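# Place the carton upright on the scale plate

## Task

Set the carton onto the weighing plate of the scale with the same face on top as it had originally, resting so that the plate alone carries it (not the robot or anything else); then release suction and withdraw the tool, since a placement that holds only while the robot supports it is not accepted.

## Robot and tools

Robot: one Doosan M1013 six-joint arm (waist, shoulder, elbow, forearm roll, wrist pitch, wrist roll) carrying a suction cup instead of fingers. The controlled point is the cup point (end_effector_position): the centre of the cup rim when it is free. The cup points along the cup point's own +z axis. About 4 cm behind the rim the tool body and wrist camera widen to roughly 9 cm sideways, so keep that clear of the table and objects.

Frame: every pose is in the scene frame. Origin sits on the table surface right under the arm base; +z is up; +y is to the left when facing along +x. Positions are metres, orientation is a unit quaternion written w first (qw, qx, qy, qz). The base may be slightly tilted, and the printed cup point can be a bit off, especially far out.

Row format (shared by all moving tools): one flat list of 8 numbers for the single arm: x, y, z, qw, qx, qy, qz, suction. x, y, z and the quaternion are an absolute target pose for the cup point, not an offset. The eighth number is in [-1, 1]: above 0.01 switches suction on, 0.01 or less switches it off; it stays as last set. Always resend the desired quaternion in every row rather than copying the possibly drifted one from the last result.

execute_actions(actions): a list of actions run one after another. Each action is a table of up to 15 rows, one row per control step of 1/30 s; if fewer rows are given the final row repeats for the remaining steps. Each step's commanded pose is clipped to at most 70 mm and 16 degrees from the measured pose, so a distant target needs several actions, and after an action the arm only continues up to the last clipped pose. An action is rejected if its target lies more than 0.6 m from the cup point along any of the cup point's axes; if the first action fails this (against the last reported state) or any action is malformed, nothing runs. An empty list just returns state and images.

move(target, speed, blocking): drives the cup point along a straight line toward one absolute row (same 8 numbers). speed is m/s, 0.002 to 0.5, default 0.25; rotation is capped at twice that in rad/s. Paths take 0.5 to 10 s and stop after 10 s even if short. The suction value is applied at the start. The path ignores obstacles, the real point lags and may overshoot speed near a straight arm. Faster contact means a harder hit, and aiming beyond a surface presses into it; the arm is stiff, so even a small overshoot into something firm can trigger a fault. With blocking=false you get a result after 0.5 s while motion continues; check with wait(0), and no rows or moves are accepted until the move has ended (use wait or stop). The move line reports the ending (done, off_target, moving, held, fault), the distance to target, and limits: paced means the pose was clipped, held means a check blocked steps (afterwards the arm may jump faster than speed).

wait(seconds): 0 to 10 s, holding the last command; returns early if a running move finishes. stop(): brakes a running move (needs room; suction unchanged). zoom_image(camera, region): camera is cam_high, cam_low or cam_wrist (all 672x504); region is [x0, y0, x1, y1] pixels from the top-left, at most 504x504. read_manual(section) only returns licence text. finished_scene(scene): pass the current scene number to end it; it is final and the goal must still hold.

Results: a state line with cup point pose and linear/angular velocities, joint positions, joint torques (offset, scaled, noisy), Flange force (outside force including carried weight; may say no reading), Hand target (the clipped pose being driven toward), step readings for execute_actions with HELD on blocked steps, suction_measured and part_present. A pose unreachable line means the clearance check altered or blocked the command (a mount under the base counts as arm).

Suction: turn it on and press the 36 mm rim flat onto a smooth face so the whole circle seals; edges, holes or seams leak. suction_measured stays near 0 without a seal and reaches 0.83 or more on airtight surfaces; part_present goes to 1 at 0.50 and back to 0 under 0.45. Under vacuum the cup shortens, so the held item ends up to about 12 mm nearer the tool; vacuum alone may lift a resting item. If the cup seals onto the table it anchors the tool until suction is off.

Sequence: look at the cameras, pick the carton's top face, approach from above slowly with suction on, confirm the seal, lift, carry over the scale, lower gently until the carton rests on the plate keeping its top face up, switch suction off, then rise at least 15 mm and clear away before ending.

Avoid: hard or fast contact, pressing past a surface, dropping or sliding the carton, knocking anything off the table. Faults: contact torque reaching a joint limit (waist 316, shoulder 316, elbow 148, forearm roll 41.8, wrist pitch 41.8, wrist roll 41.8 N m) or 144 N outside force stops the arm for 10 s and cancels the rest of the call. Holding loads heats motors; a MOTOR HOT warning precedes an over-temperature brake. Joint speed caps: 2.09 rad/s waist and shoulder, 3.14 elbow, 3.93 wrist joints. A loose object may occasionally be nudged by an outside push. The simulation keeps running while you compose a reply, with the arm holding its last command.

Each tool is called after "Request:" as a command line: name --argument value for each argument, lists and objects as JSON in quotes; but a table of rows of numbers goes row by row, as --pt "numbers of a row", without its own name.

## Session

Request:
execute_actions --actions '[]'

Scene clock: 0.00 s.
end_effector_position=(+0.6445, +0.0179, +0.3764) suction_measured=0.00 part_present=0 end_effector_quat_wxyz=(+0.007, -0.013, +1.000, +0.002) end_effector_velocity=(-0.000, -0.000, -0.001) end_effector_angular_velocity=(-0.000, +0.001, -0.001)
Joint positions: [-0.053  0.168  1.62   0.001  1.354 -0.051]
Joint velocities: [-0.     0.     0.001 -0.    -0.     0.001]
Joint torques (N m, as the joint torque sensors report them, + toward a larger angle): no reading
Flange force (N, the push that the arm receives, along the end effector's own x y z axes): no reading
Hand target: +0.644, +0.018, +0.376; +0.007, -0.013, +1.000, +0.002

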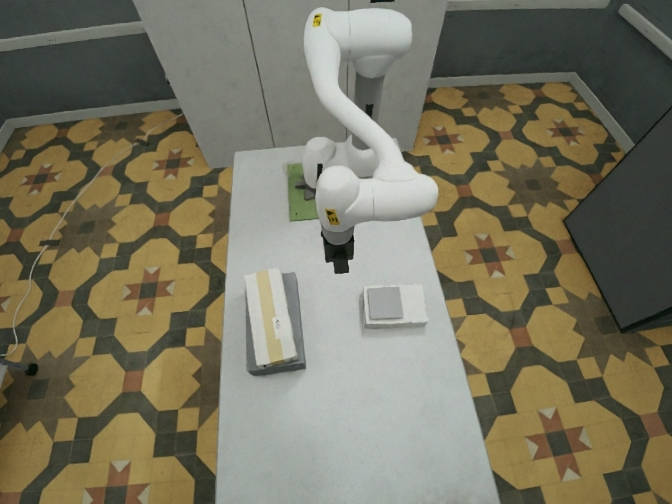

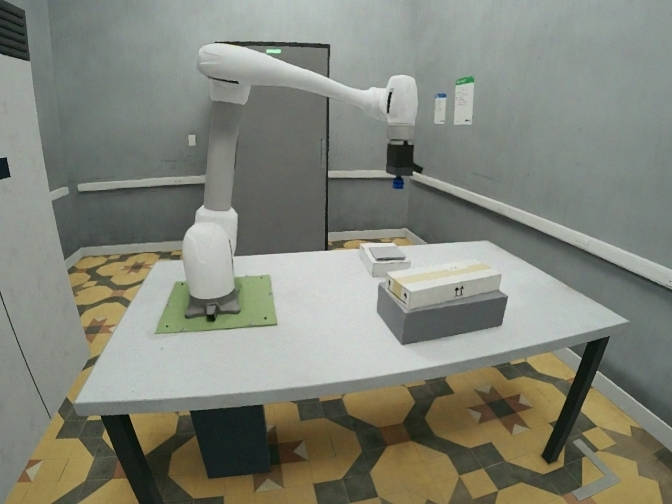

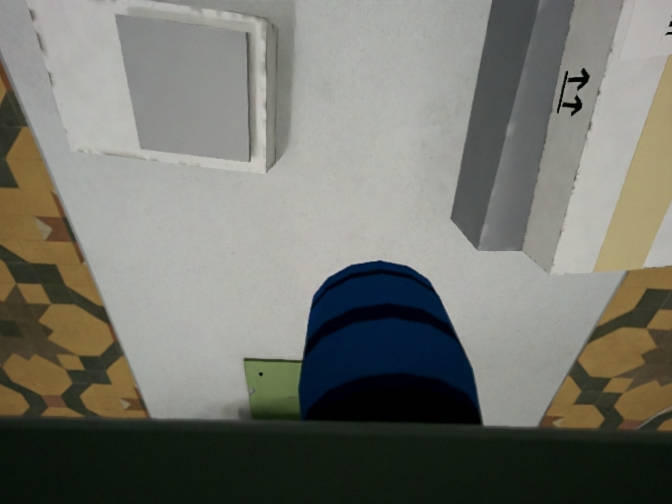

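One overview shot from the same calibrated pose.

Request:
move --target '[0.58,0.0,0.50,0.2334,0,0.9724,0,0]' --speed 0.4

Request:
zoom_image --camera "cam_low" --region '[340, 210, 540, 360]'

Scene clock: 1.13 s.
end_effector_position=(+0.5801, -0.0001, +0.5000) suction_measured=0.00 part_present=0 end_effector_quat_wxyz=(+0.233, -0.000, +0.972, +0.000) end_effector_velocity=(-0.001, -0.000, -0.001) end_effector_angular_velocity=(+0.001, +0.001, -0.001)
Joint positions: [-0.099 -0.156  1.773  0.033  1.07  -0.081]
Joint velocities: [-0.    -0.001  0.002  0.001 -0.001  0.   ]
Joint torques (N m, as the joint torque sensors report them, + toward a larger angle): [  1.28 -25.22 -39.89   4.36  -0.86   0.15]
Flange force (N, the push that the arm receives, along the end effector's own x y z axes): [-4.4 -4.2 -0.1]
Hand target: +0.580, -0.000, +0.500; +0.233, -0.000, +0.972, +0.000
Off the commanded pose: 0.000 m, 0 deg.
move: done

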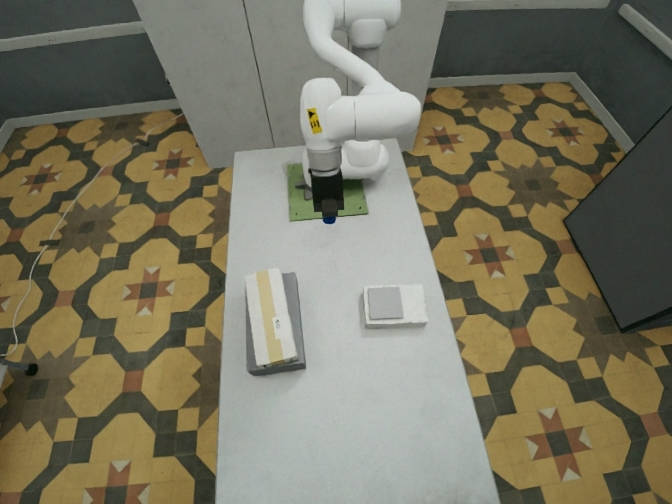

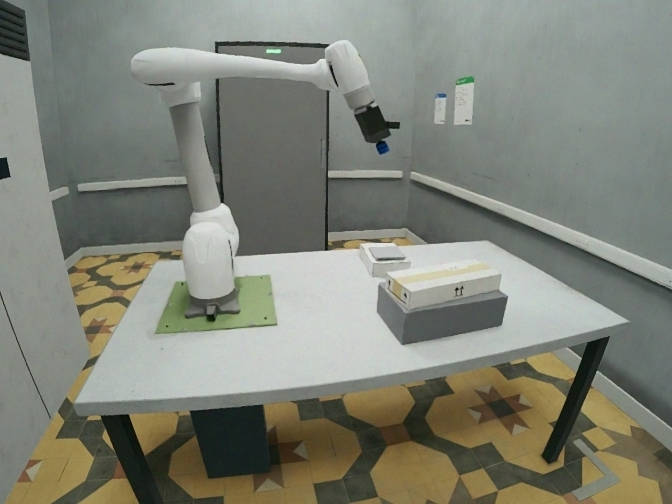

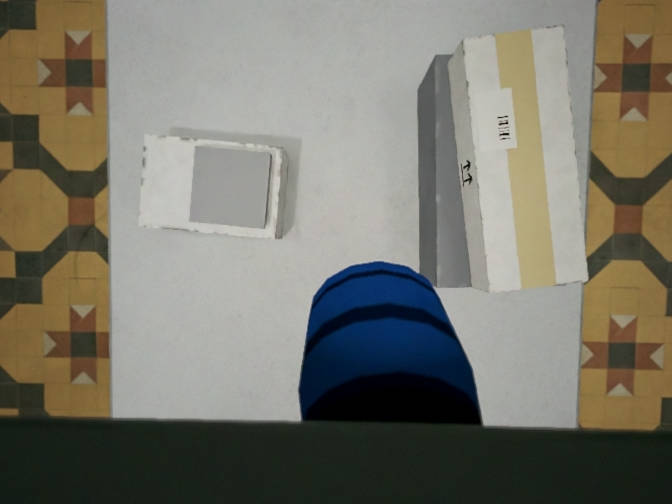

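Region (340, 210, 540, 360) of cam_low's 672x504 image, scaled by 2.520, with more detail than that image has; it fills the top 378 rows of this view, and the rest is white.

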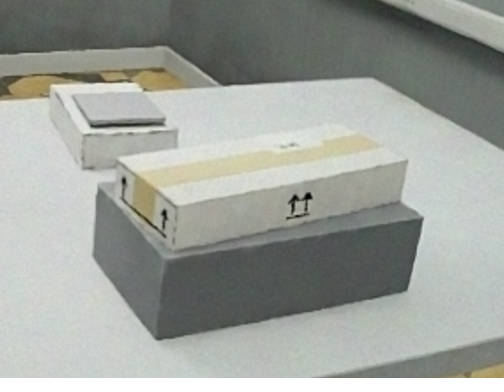

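Request:
move --target '[0.812,-0.236,0.175,0,-0.0654,0.9979,0,0]' --speed 0.45

Scene clock: 2.87 s.
end_effector_position=(+0.8120, -0.2360, +0.1749) suction_measured=0.00 part_present=0 end_effector_quat_wxyz=(+0.000, -0.065, +0.998, -0.000) end_effector_velocity=(+0.000, +0.001, -0.001) end_effector_angular_velocity=(-0.000, +0.001, +0.000)
Joint positions: [-0.348  0.583  1.412 -0.009  1.159 -0.446]
Joint velocities: [ 0.001  0.001  0.    -0.    -0.001  0.001]
Joint torques (N m, as the joint torque sensors report them, + toward a larger angle): [  0.84 -87.86 -35.73   3.81   0.2   -0.02]
Flange force (N, the push that the arm receives, along the end effector's own x y z axes): [3.3 0.9 -3.6]
Hand target: +0.812, -0.236, +0.175; +0.000, -0.065, +0.998, -0.000
Off the commanded pose: 0.000 m, 0 deg.
move: done

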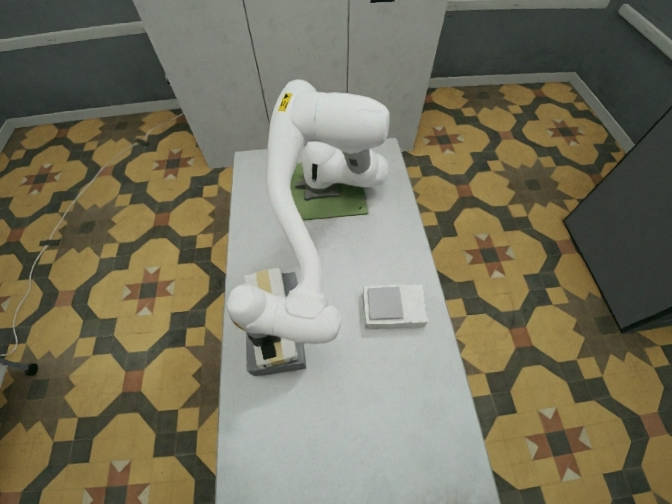

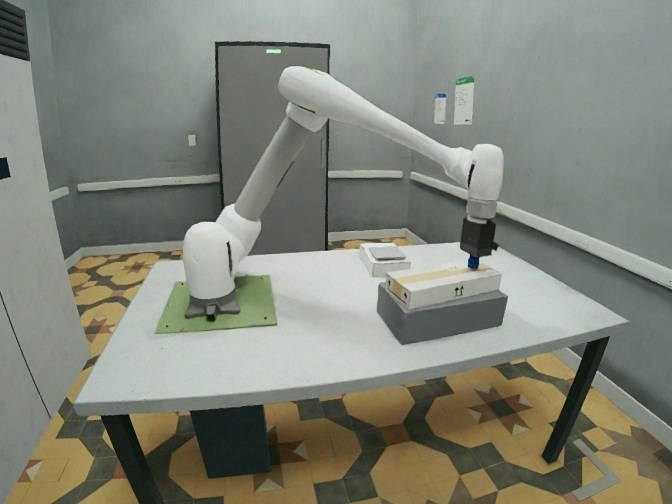

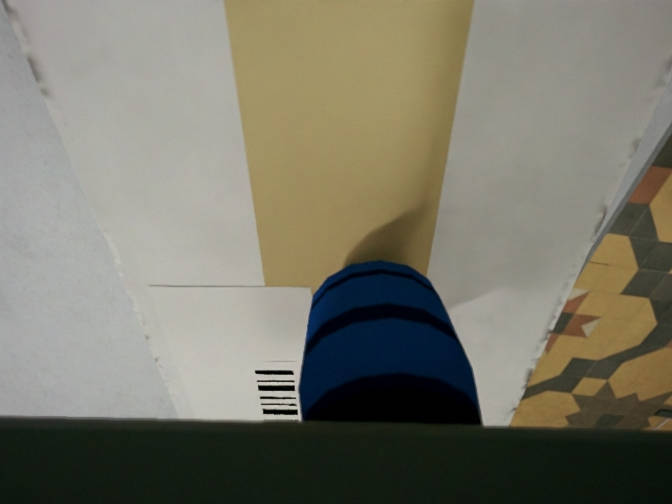

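Request:
execute_actions --actions '[[[0.812,-0.235,0.1745,0,-0.0654,0.9979,0,1],[0.8117,-0.233,0.174,0,-0.0654,0.9979,0,1],[0.8114,-0.231,0.173,0,-0.0654,0.9979,0,1],[0.8111,-0.229,0.172,0,-0.0654,0.9979,0,1],[0.8109,-0.2277,0.1705,0,-0.0654,0.9979,0,1],[0.8108,-0.227,0.169,0,-0.0654,0.9979,0,1],[0.8108,-0.227,0.1675,0,-0.0654,0.9979,0,1],[0.8108,-0.227,0.166,0,-0.0654,0.9979,0,1],[0.8108,-0.227,0.1645,0,-0.0654,0.9979,0,1],[0.8108,-0.227,0.163,0,-0.0654,0.9979,0,1],[0.8108,-0.227,0.162,0,-0.0654,0.9979,0,1],[0.8108,-0.227,0.161,0,-0.0654,0.9979,0,1],[0.8108,-0.227,0.160,0,-0.0654,0.9979,0,1],[0.8108,-0.227,0.159,0,-0.0654,0.9979,0,1],[0.8108,-0.227,0.1585,0,-0.0654,0.9979,0,1]]]'

Request:
wait --seconds 0.6

Request:
zoom_image --camera "cam_low" --region '[340, 210, 540, 360]'

Scene clock: 3.73 s.
end_effector_position=(+0.8107, -0.2270, +0.1597) suction_measured=0.55 part_present=1 end_effector_quat_wxyz=(-0.000, -0.065, +0.998, +0.000) end_effector_velocity=(+0.000, +0.000, -0.028) end_effector_angular_velocity=(+0.000, -0.000, -0.000)
Joint positions: [-0.339  0.588  1.433 -0.008  1.134 -0.438]
Joint velocities: [ 0.     0.019  0.023  0.    -0.043  0.001]
Joint torques (N m, as the joint torque sensors report them, + toward a larger angle): [   0.28 -100.81  -42.25    3.85    0.55   -0.09]
Flange force (N, the push that the arm receives, along the end effector's own x y z axes): [1.6 1.0 10.9]
Hand target: +0.811, -0.227, +0.159; -0.000, -0.065, +0.998, -0.000
Off the commanded pose: 0.001 m, 0 deg.
Step readings (end_effector_position):
0: (+0.8120, -0.2360, +0.1748)
1: (+0.8120, -0.2360, +0.1748)
2: (+0.8120, -0.2358, +0.1748)
4: (+0.8115, -0.2330, +0.1734)
8: (+0.8108, -0.2273, +0.1690)
15: end_effector_position above

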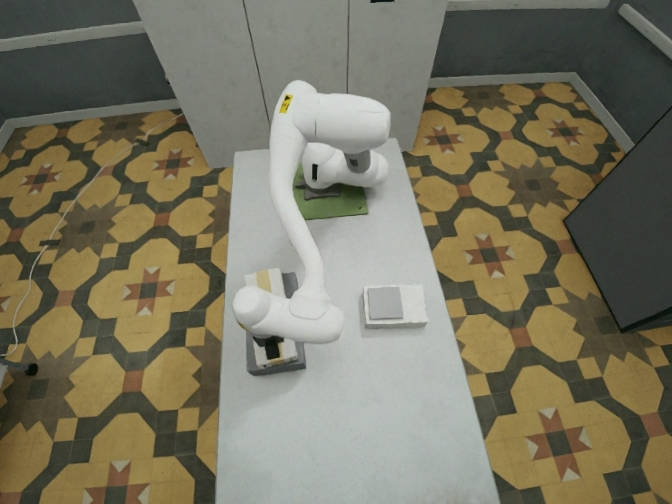

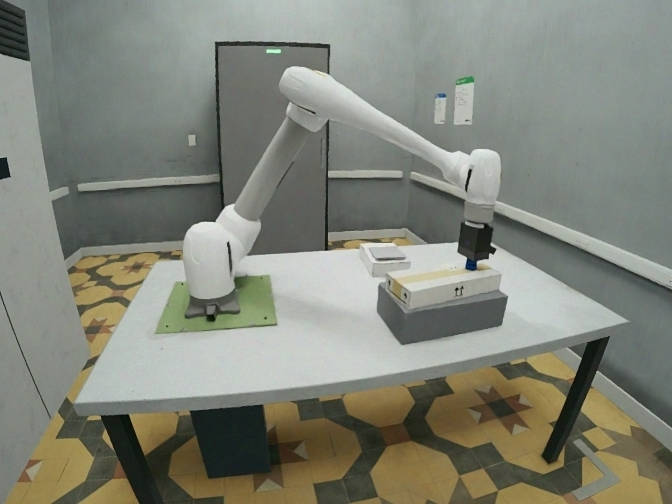

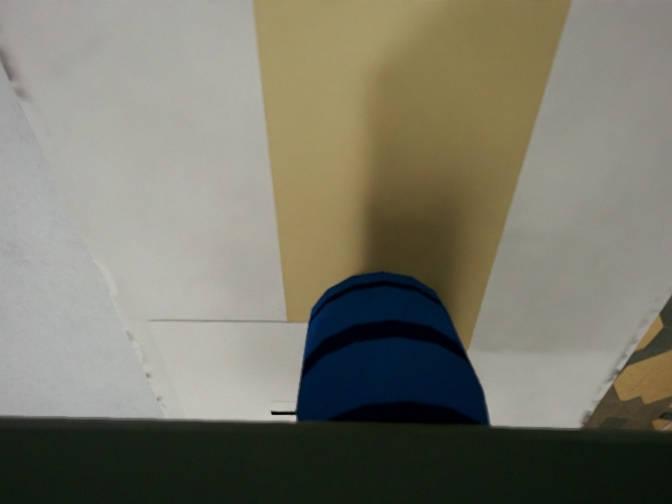

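Scene clock: 4.33 s.
end_effector_position=(+0.8108, -0.2270, +0.1584) suction_measured=0.90 part_present=1 end_effector_quat_wxyz=(-0.000, -0.065, +0.998, +0.000) end_effector_velocity=(+0.000, -0.001, +0.000) end_effector_angular_velocity=(+0.000, -0.000, -0.002)
Joint positions: [-0.339  0.589  1.434 -0.008  1.132 -0.438]
Joint velocities: [-0.001  0.    -0.001  0.     0.     0.001]
Joint torques (N m, as the joint torque sensors report them, + toward a larger angle): [   1.01 -103.96  -44.84    3.83    0.06    0.05]
Flange force (N, the push that the arm receives, along the end effector's own x y z axes): [3.0 -0.1 15.5]
Hand target: +0.811, -0.227, +0.159; -0.000, -0.065, +0.998, -0.000
Off the commanded pose: 0.000 m, 0 deg.
wait: 0.60 s; at rest by 0.17 s

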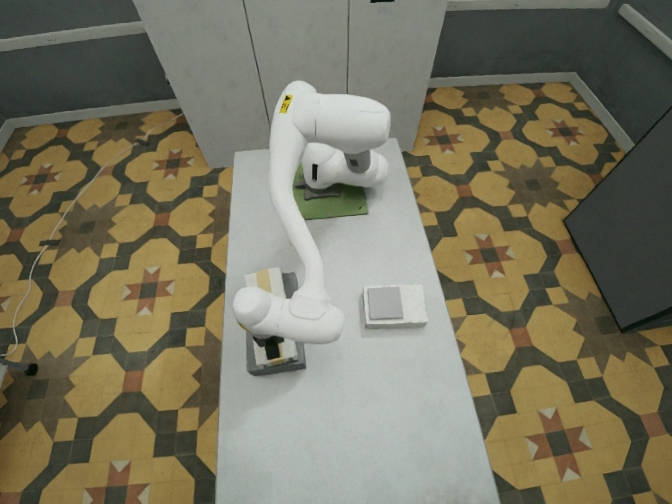

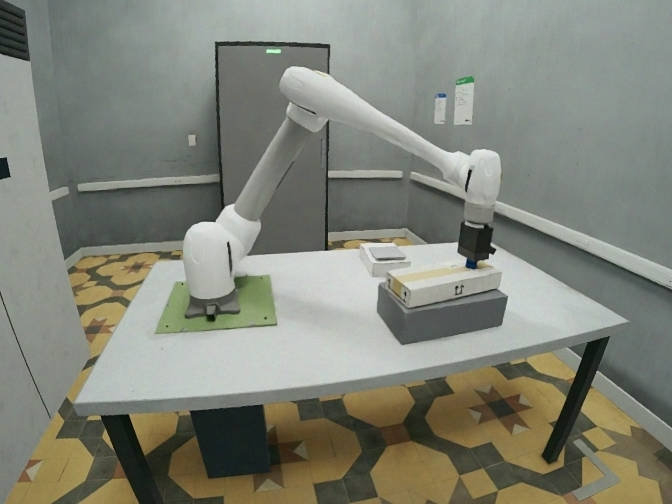

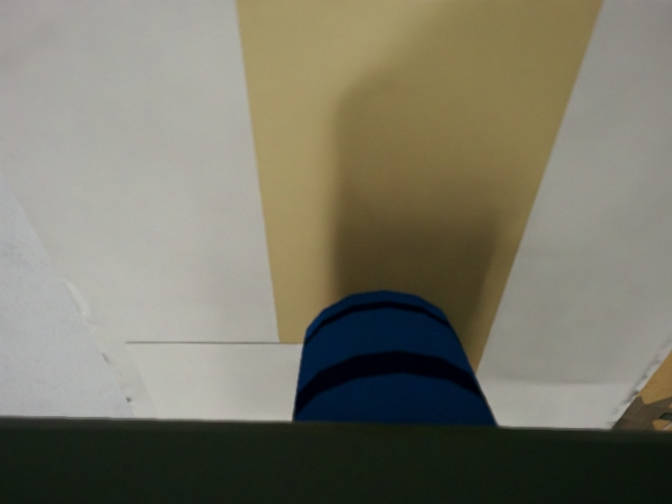

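Region (340, 210, 540, 360) of cam_low's 672x504 image, scaled by 2.520, with more detail than that image has; it fills the top 378 rows of this view, and the rest is white.

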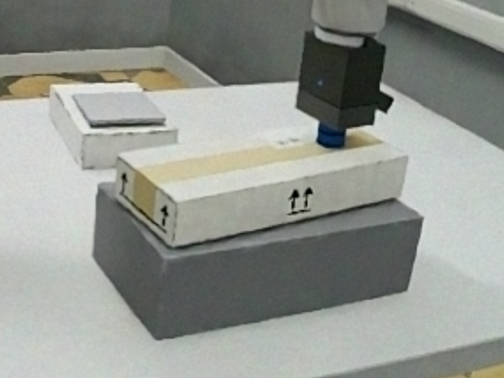

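Lucky guess; nearly level. Lift and check.

Request:
move --target '[0.8108,-0.227,0.185,0,-0.0654,0.9979,0,1]' --speed 0.06

Request:
zoom_image --camera "cam_low" --region '[340, 210, 540, 360]'

Scene clock: 5.17 s.
end_effector_position=(+0.8108, -0.2270, +0.1850) suction_measured=0.90 part_present=1 end_effector_quat_wxyz=(-0.000, -0.065, +0.998, +0.000) end_effector_velocity=(+0.001, +0.000, +0.001) end_effector_angular_velocity=(-0.000, -0.002, +0.000)
Joint positions: [-0.338  0.571  1.411 -0.008  1.172 -0.438]
Joint velocities: [ 0.    -0.    -0.001  0.    -0.001  0.   ]
Joint torques (N m, as the joint torque sensors report them, + toward a larger angle): [   0.28 -100.34  -45.09    3.52    0.26    0.05]
Flange force (N, the push that the arm receives, along the end effector's own x y z axes): [5.4 2.3 13.3]
Hand target: +0.811, -0.227, +0.185; +0.000, -0.065, +0.998, +0.000
Off the commanded pose: 0.000 m, 0 deg.
move: done

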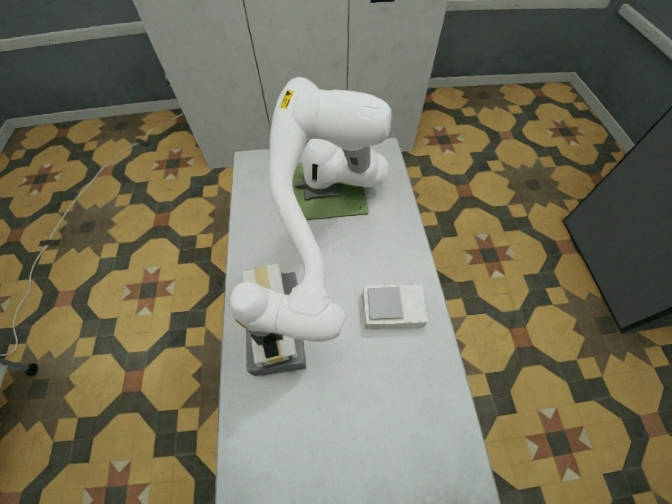

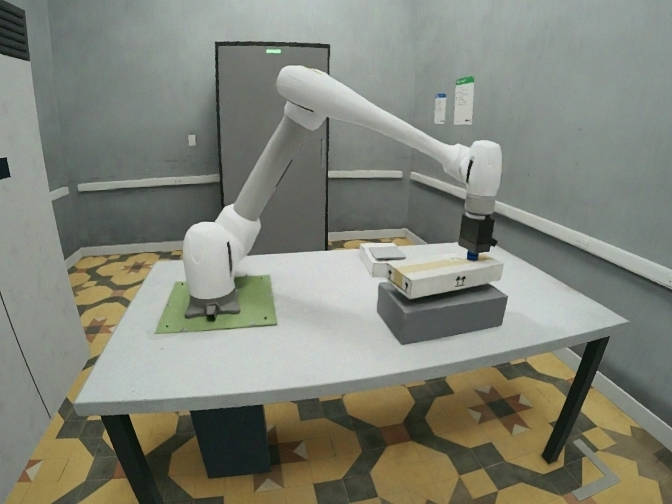

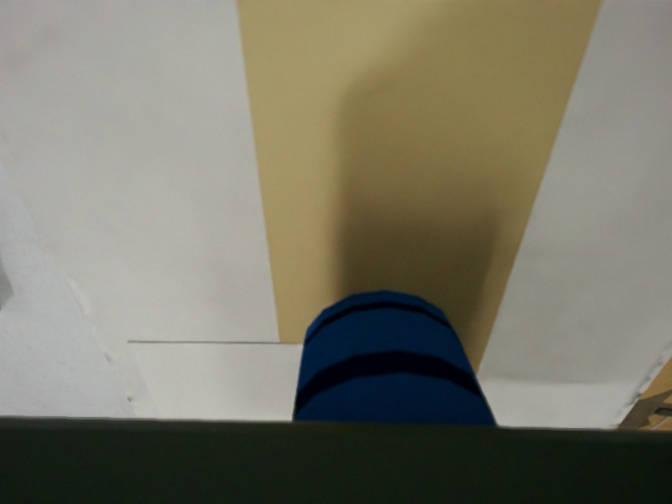

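Region (340, 210, 540, 360) of cam_low's 672x504 image, scaled by 2.520, with more detail than that image has; it fills the top 378 rows of this view, and the rest is white.

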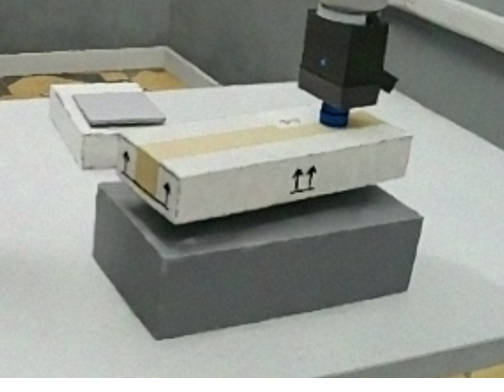

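Request:
move --target '[0.69,0.195,0.155,0,0.048,0.9988,0,1]' --speed 0.27

Request:
zoom_image --camera "cam_low" --region '[290, 190, 450, 310]'

Request:
zoom_image --camera "cam_high" --region '[320, 200, 500, 360]'

Scene clock: 7.33 s.
end_effector_position=(+0.6897, +0.1949, +0.1551) suction_measured=0.89 part_present=1 end_effector_quat_wxyz=(-0.000, +0.048, +0.999, -0.000) end_effector_velocity=(+0.004, -0.001, +0.002) end_effector_angular_velocity=(-0.004, -0.006, +0.002)
Joint positions: [0.199 0.415 1.72  0.    1.022 0.323]
Joint velocities: [-0.001  0.    -0.005 -0.006 -0.     0.   ]
Joint torques (N m, as the joint torque sensors report them, + toward a larger angle): [  0.27 -83.9  -42.01   3.54  -0.05  -0.08]
Flange force (N, the push that the arm receives, along the end effector's own x y z axes): [1.6 -2.3 12.7]
Hand target: +0.690, +0.195, +0.155; -0.000, +0.048, +0.999, -0.000
Off the commanded pose: 0.000 m, 0 deg.
move: done

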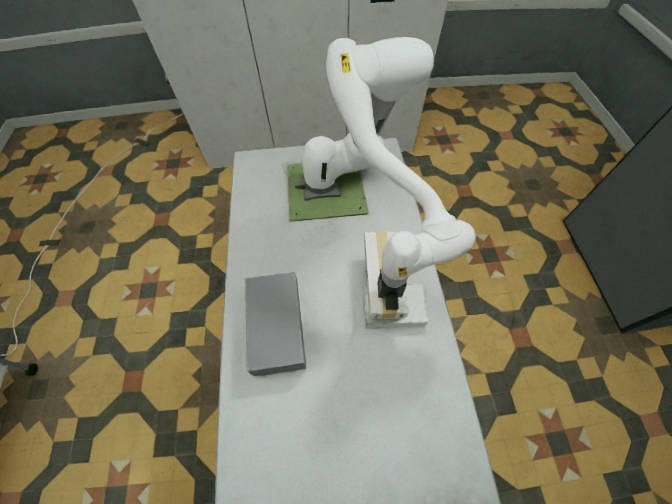

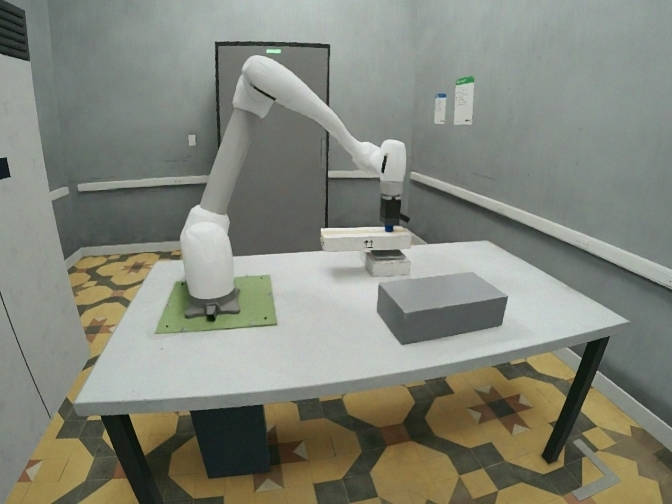

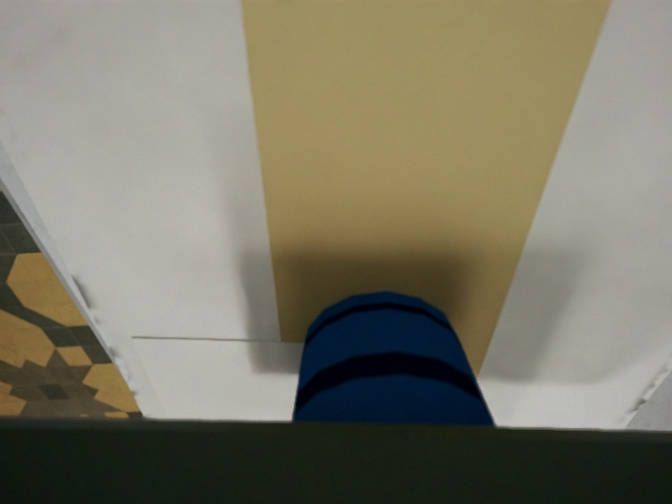

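Region (290, 190, 450, 310) of cam_low's 672x504 image, scaled by 3.150, with more detail than that image has; it fills the top 378 rows of this view, and the rest is white.

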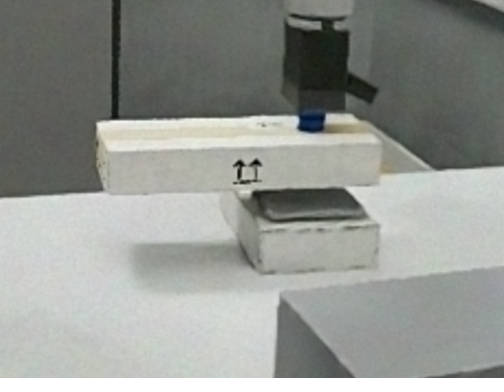

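Region (320, 200, 500, 360) of cam_high's 672x504 image, scaled by 2.800, with more detail than that image has.

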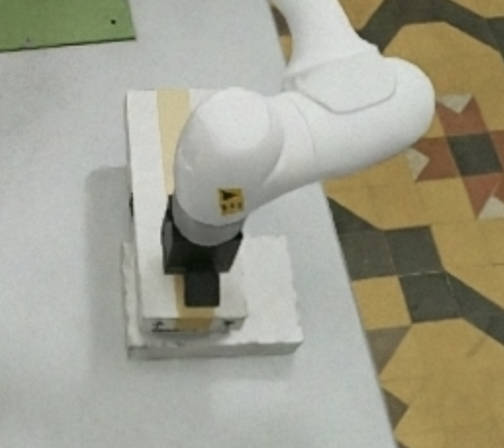

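Request:
move --target '[0.687,0.195,0.128,0,0.048,0.9988,0,1]' --speed 0.05

Request:
zoom_image --camera "cam_low" --region '[310, 210, 430, 300]'

Scene clock: 8.27 s.
end_effector_position=(+0.6870, +0.1950, +0.1280) suction_measured=0.90 part_present=1 end_effector_quat_wxyz=(+0.000, +0.048, +0.999, -0.000) end_effector_velocity=(+0.000, -0.000, -0.000) end_effector_angular_velocity=(-0.000, -0.000, +0.001)
Joint positions: [0.2   0.436 1.746 0.001 0.975 0.324]
Joint velocities: [-0.    -0.     0.    -0.    -0.    -0.001]
Joint torques (N m, as the joint torque sensors report them, + toward a larger angle): [ -1.77 -85.06 -40.26   3.06   0.1    0.09]
Flange force (N, the push that the arm receives, along the end effector's own x y z axes): [1.2 0.9 14.4]
Hand target: +0.687, +0.195, +0.128; +0.000, +0.048, +0.999, -0.000
Off the commanded pose: 0.000 m, 0 deg.
move: done

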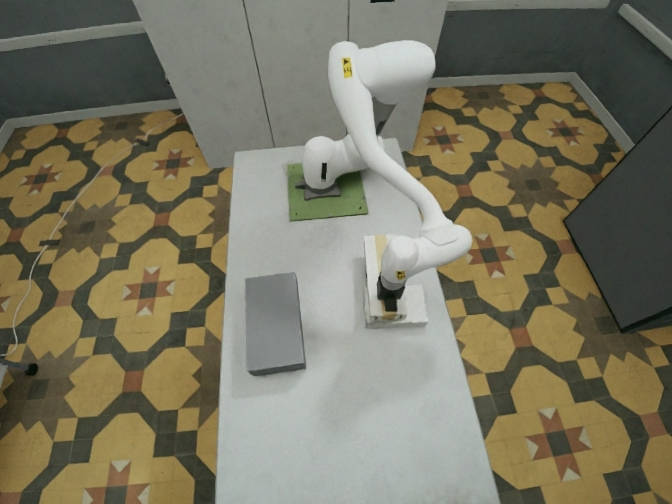

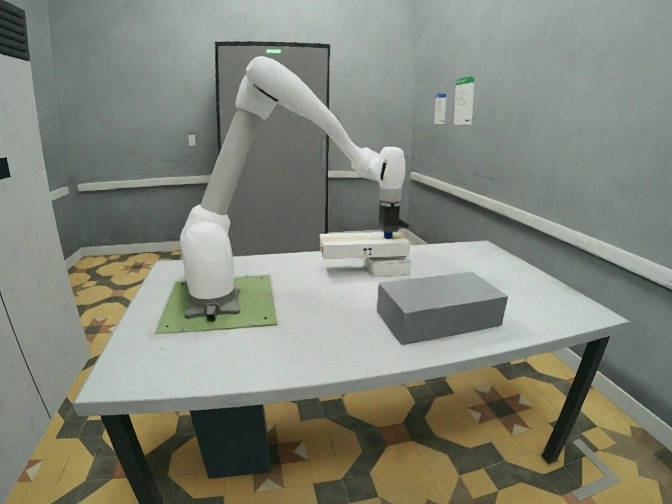

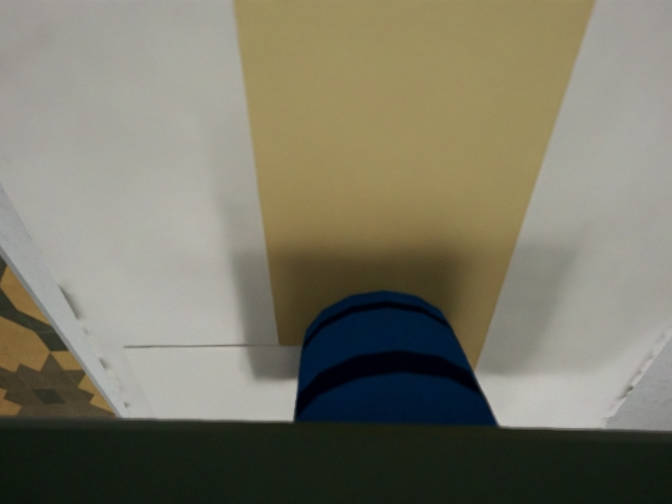

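Region (310, 210, 430, 300) of cam_low's 672x504 image, scaled by 4.200, with more detail than that image has; it fills the top 378 rows of this view, and the rest is white.

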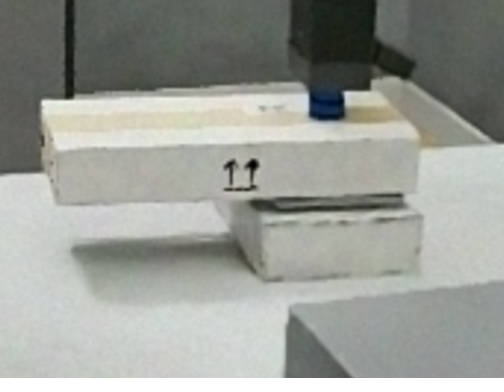

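Request:
move --target '[0.687,0.195,0.1235,0,0.048,0.9988,0,1]' --speed 0.02

Scene clock: 9.03 s.
end_effector_position=(+0.6870, +0.1950, +0.1235) suction_measured=0.90 part_present=1 end_effector_quat_wxyz=(+0.000, +0.048, +0.999, -0.000) end_effector_velocity=(+0.000, -0.000, +0.000) end_effector_angular_velocity=(+0.000, +0.000, -0.001)
Joint positions: [0.2   0.44  1.75  0.001 0.967 0.324]
Joint velocities: [-0.    -0.    -0.     0.     0.     0.001]
Joint torques (N m, as the joint torque sensors report them, + toward a larger angle): [  0.26 -84.99 -41.08   3.31   0.49   0.05]
Flange force (N, the push that the arm receives, along the end effector's own x y z axes): [3.0 -2.5 15.8]
Hand target: +0.687, +0.195, +0.123; +0.000, +0.048, +0.999, -0.000
Off the commanded pose: 0.000 m, 0 deg.
move: done

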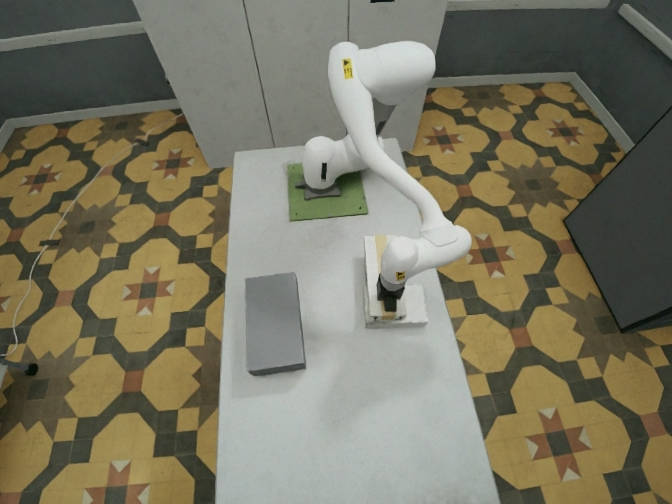

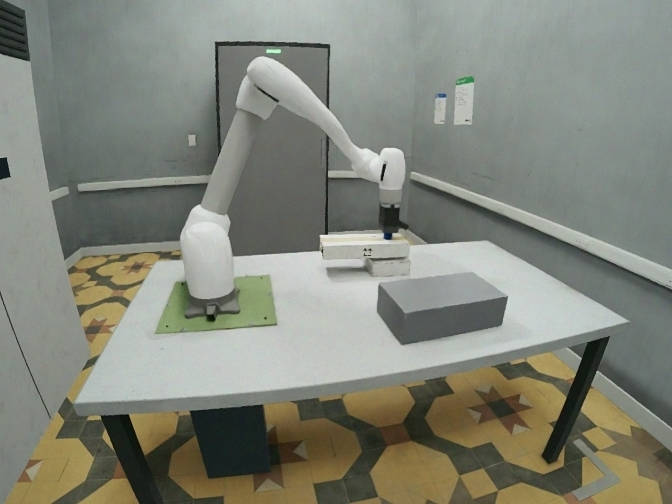

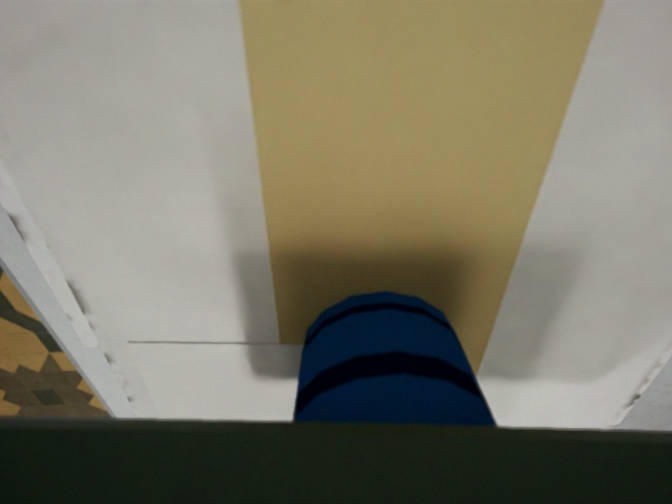

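Request:
move --target '[0.687,0.195,0.1215,0,0.048,0.9988,0,1]' --speed 0.02

Request:
zoom_image --camera "cam_low" --region '[310, 210, 430, 300]'

Scene clock: 9.83 s.
end_effector_position=(+0.6870, +0.1950, +0.1216) suction_measured=0.90 part_present=1 end_effector_quat_wxyz=(+0.000, +0.048, +0.999, +0.000) end_effector_velocity=(-0.001, +0.001, -0.001) end_effector_angular_velocity=(-0.000, +0.002, +0.002)
Joint positions: [0.2   0.442 1.751 0.001 0.964 0.324]
Joint velocities: [ 0.002  0.001  0.002  0.    -0.001 -0.   ]
Joint torques (N m, as the joint torque sensors report them, + toward a larger angle): [ -0.52 -54.27 -26.93   3.63  -2.59  -0.23]
Flange force (N, the push that the arm receives, along the end effector's own x y z axes): [13.0 -4.3 -28.4]
Hand target: +0.687, +0.195, +0.121; +0.000, +0.048, +0.999, -0.000
Off the commanded pose: 0.000 m, 0 deg.
move: done

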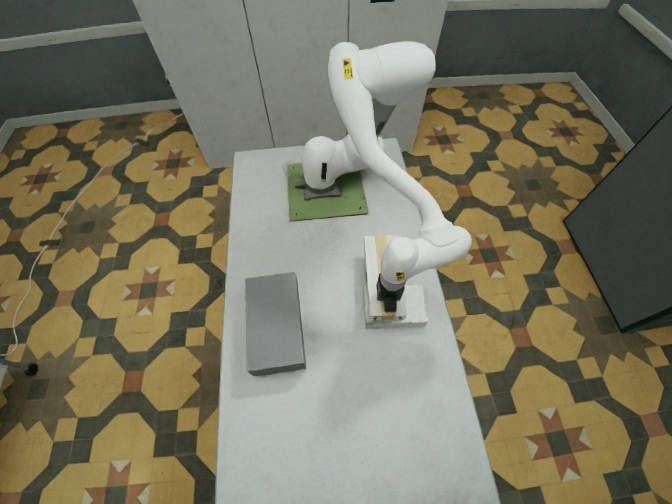

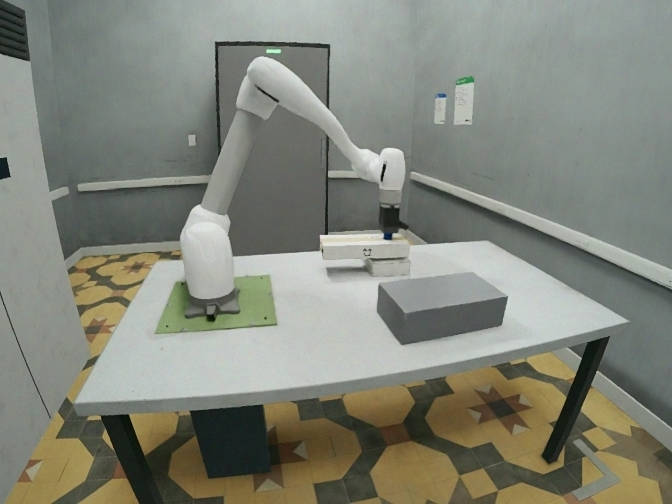

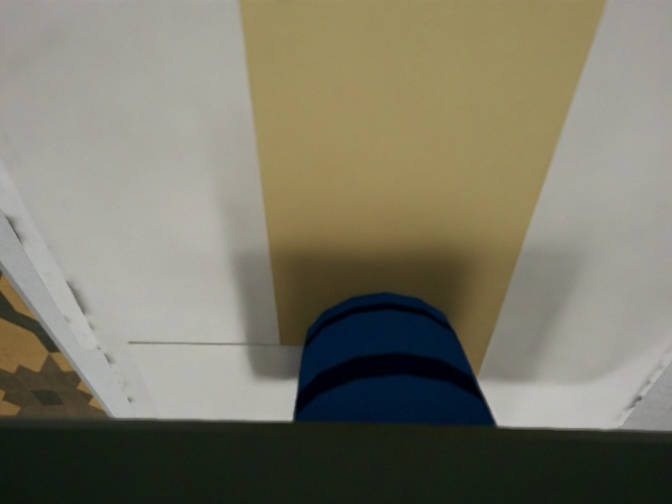

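Region (310, 210, 430, 300) of cam_low's 672x504 image, scaled by 4.200, with more detail than that image has; it fills the top 378 rows of this view, and the rest is white.

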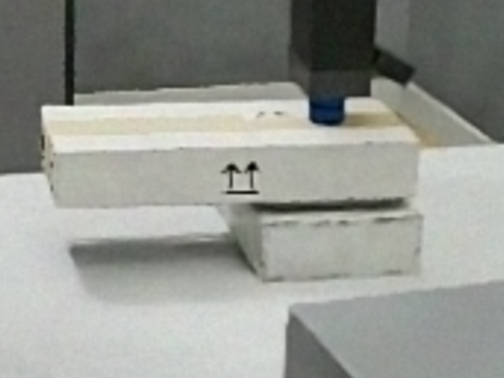

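Request:
execute_actions --actions '[[[0.687,0.195,0.1222,0,0.048,0.9988,0,0],[0.687,0.195,0.1222,0,0.048,0.9988,0,0],[0.687,0.195,0.1222,0,0.048,0.9988,0,0],[0.687,0.195,0.1222,0,0.048,0.9988,0,0],[0.687,0.195,0.1225,0,0.048,0.9988,0,0],[0.687,0.195,0.1235,0,0.048,0.9988,0,0],[0.687,0.195,0.1255,0,0.048,0.9988,0,0],[0.687,0.195,0.1285,0,0.048,0.9988,0,0],[0.687,0.195,0.1325,0,0.048,0.9988,0,0],[0.687,0.195,0.138,0,0.048,0.9988,0,0],[0.687,0.195,0.145,0,0.048,0.9988,0,0],[0.687,0.195,0.154,0,0.048,0.9988,0,0],[0.687,0.195,0.164,0,0.048,0.9988,0,0],[0.687,0.195,0.175,0,0.048,0.9988,0,0],[0.687,0.195,0.187,0,0.048,0.9988,0,0]],[[0.687,0.195,0.200,0,0.048,0.9988,0,0],[0.687,0.195,0.213,0,0.048,0.9988,0,0],[0.687,0.195,0.226,0,0.048,0.9988,0,0],[0.687,0.195,0.239,0,0.048,0.9988,0,0],[0.687,0.195,0.252,0,0.048,0.9988,0,0],[0.687,0.195,0.264,0,0.048,0.9988,0,0],[0.687,0.195,0.275,0,0.048,0.9988,0,0],[0.687,0.195,0.285,0,0.048,0.9988,0,0],[0.687,0.195,0.294,0,0.048,0.9988,0,0],[0.687,0.195,0.301,0,0.048,0.9988,0,0],[0.687,0.195,0.307,0,0.048,0.9988,0,0],[0.687,0.195,0.311,0,0.048,0.9988,0,0],[0.687,0.195,0.314,0,0.048,0.9988,0,0],[0.687,0.195,0.315,0,0.048,0.9988,0,0]]]'

Request:
zoom_image --camera "cam_low" --region '[310, 210, 430, 300]'

Scene clock: 11.07 s.
end_effector_position=(+0.6869, +0.1951, +0.3132) suction_measured=0.00 part_present=0 end_effector_quat_wxyz=(+0.000, +0.048, +0.999, +0.000) end_effector_velocity=(+0.003, +0.001, +0.066) end_effector_angular_velocity=(-0.002, +0.008, -0.000)
Joint positions: [0.2   0.308 1.562 0.001 1.287 0.323]
Joint velocities: [ 0.    -0.021 -0.095  0.     0.124  0.   ]
Joint torques (N m, as the joint torque sensors report them, + toward a larger angle): [ -0.69 -51.08 -31.35   3.68  -0.19   0.  ]
Flange force (N, the push that the arm receives, along the end effector's own x y z axes): [6.6 -3.0 -3.4]
Flange force at the end of the 1st action (N, along the end effector's axes at the end of the call): [0.2 -1.0 -3.5]
Hand target: +0.687, +0.195, +0.315; +0.000, +0.048, +0.999, +0.000
Off the commanded pose: 0.002 m, 0 deg.
Step readings (end_effector_position; steps 1 to 15: 1st action; 16 to 30: 2nd action):
0: (+0.6870, +0.1950, +0.1215)
1: (+0.6870, +0.1950, +0.1215)
2: (+0.6870, +0.1950, +0.1216)
4: (+0.6870, +0.1950, +0.1218)
8: (+0.6870, +0.1950, +0.1239)
15: (+0.6869, +0.1950, +0.1615)
16: (+0.6868, +0.1950, +0.1716)
17: (+0.6868, +0.1950, +0.1826)
19: (+0.6866, +0.1950, +0.2067)
23: (+0.6864, +0.1950, +0.2571)
30: end_effector_position above

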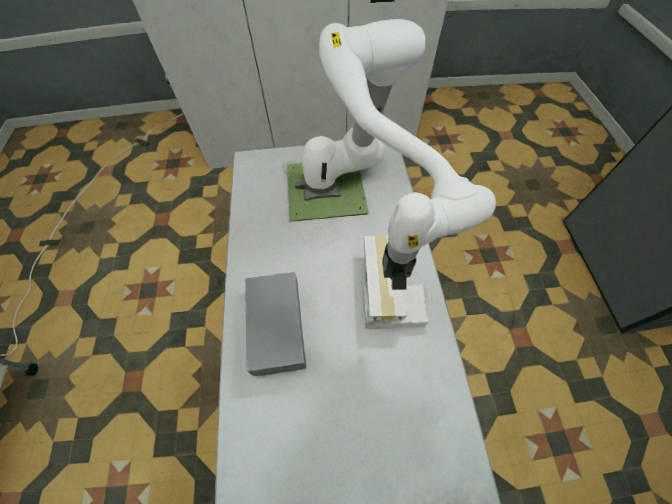

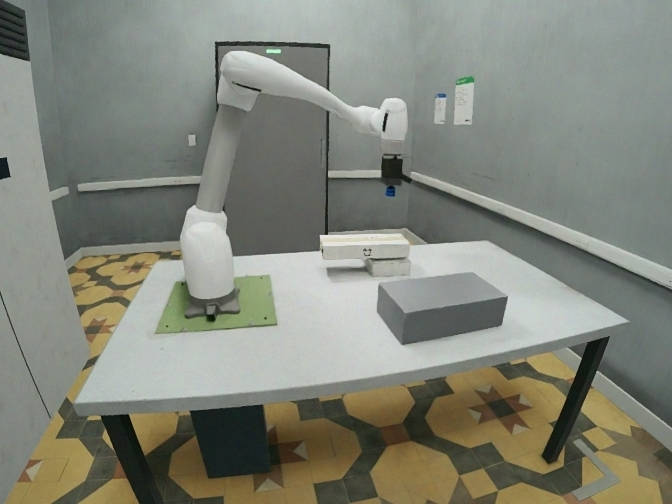

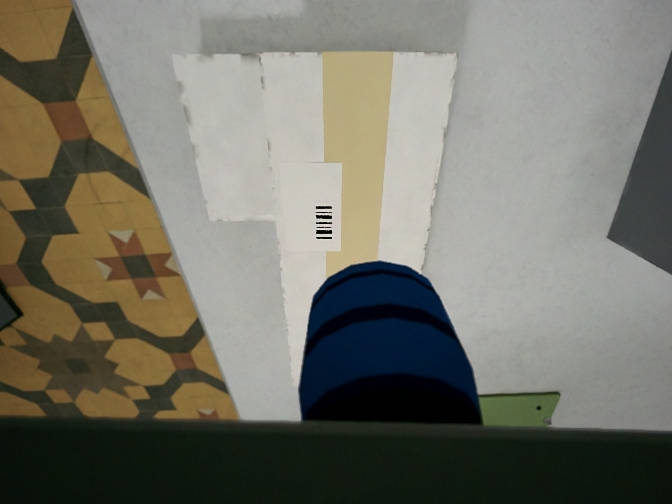

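Region (310, 210, 430, 300) of cam_low's 672x504 image, scaled by 4.200, with more detail than that image has; it fills the top 378 rows of this view, and the rest is white.

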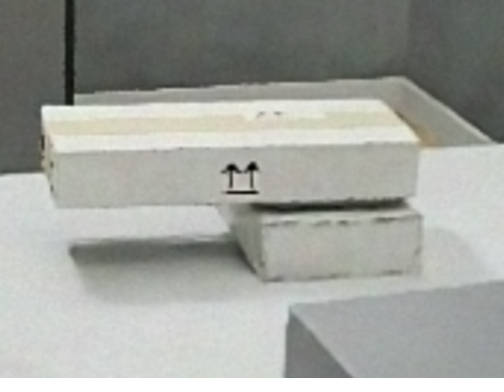

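Request:
finished_scene --scene 2

The scene is finished: the task was done.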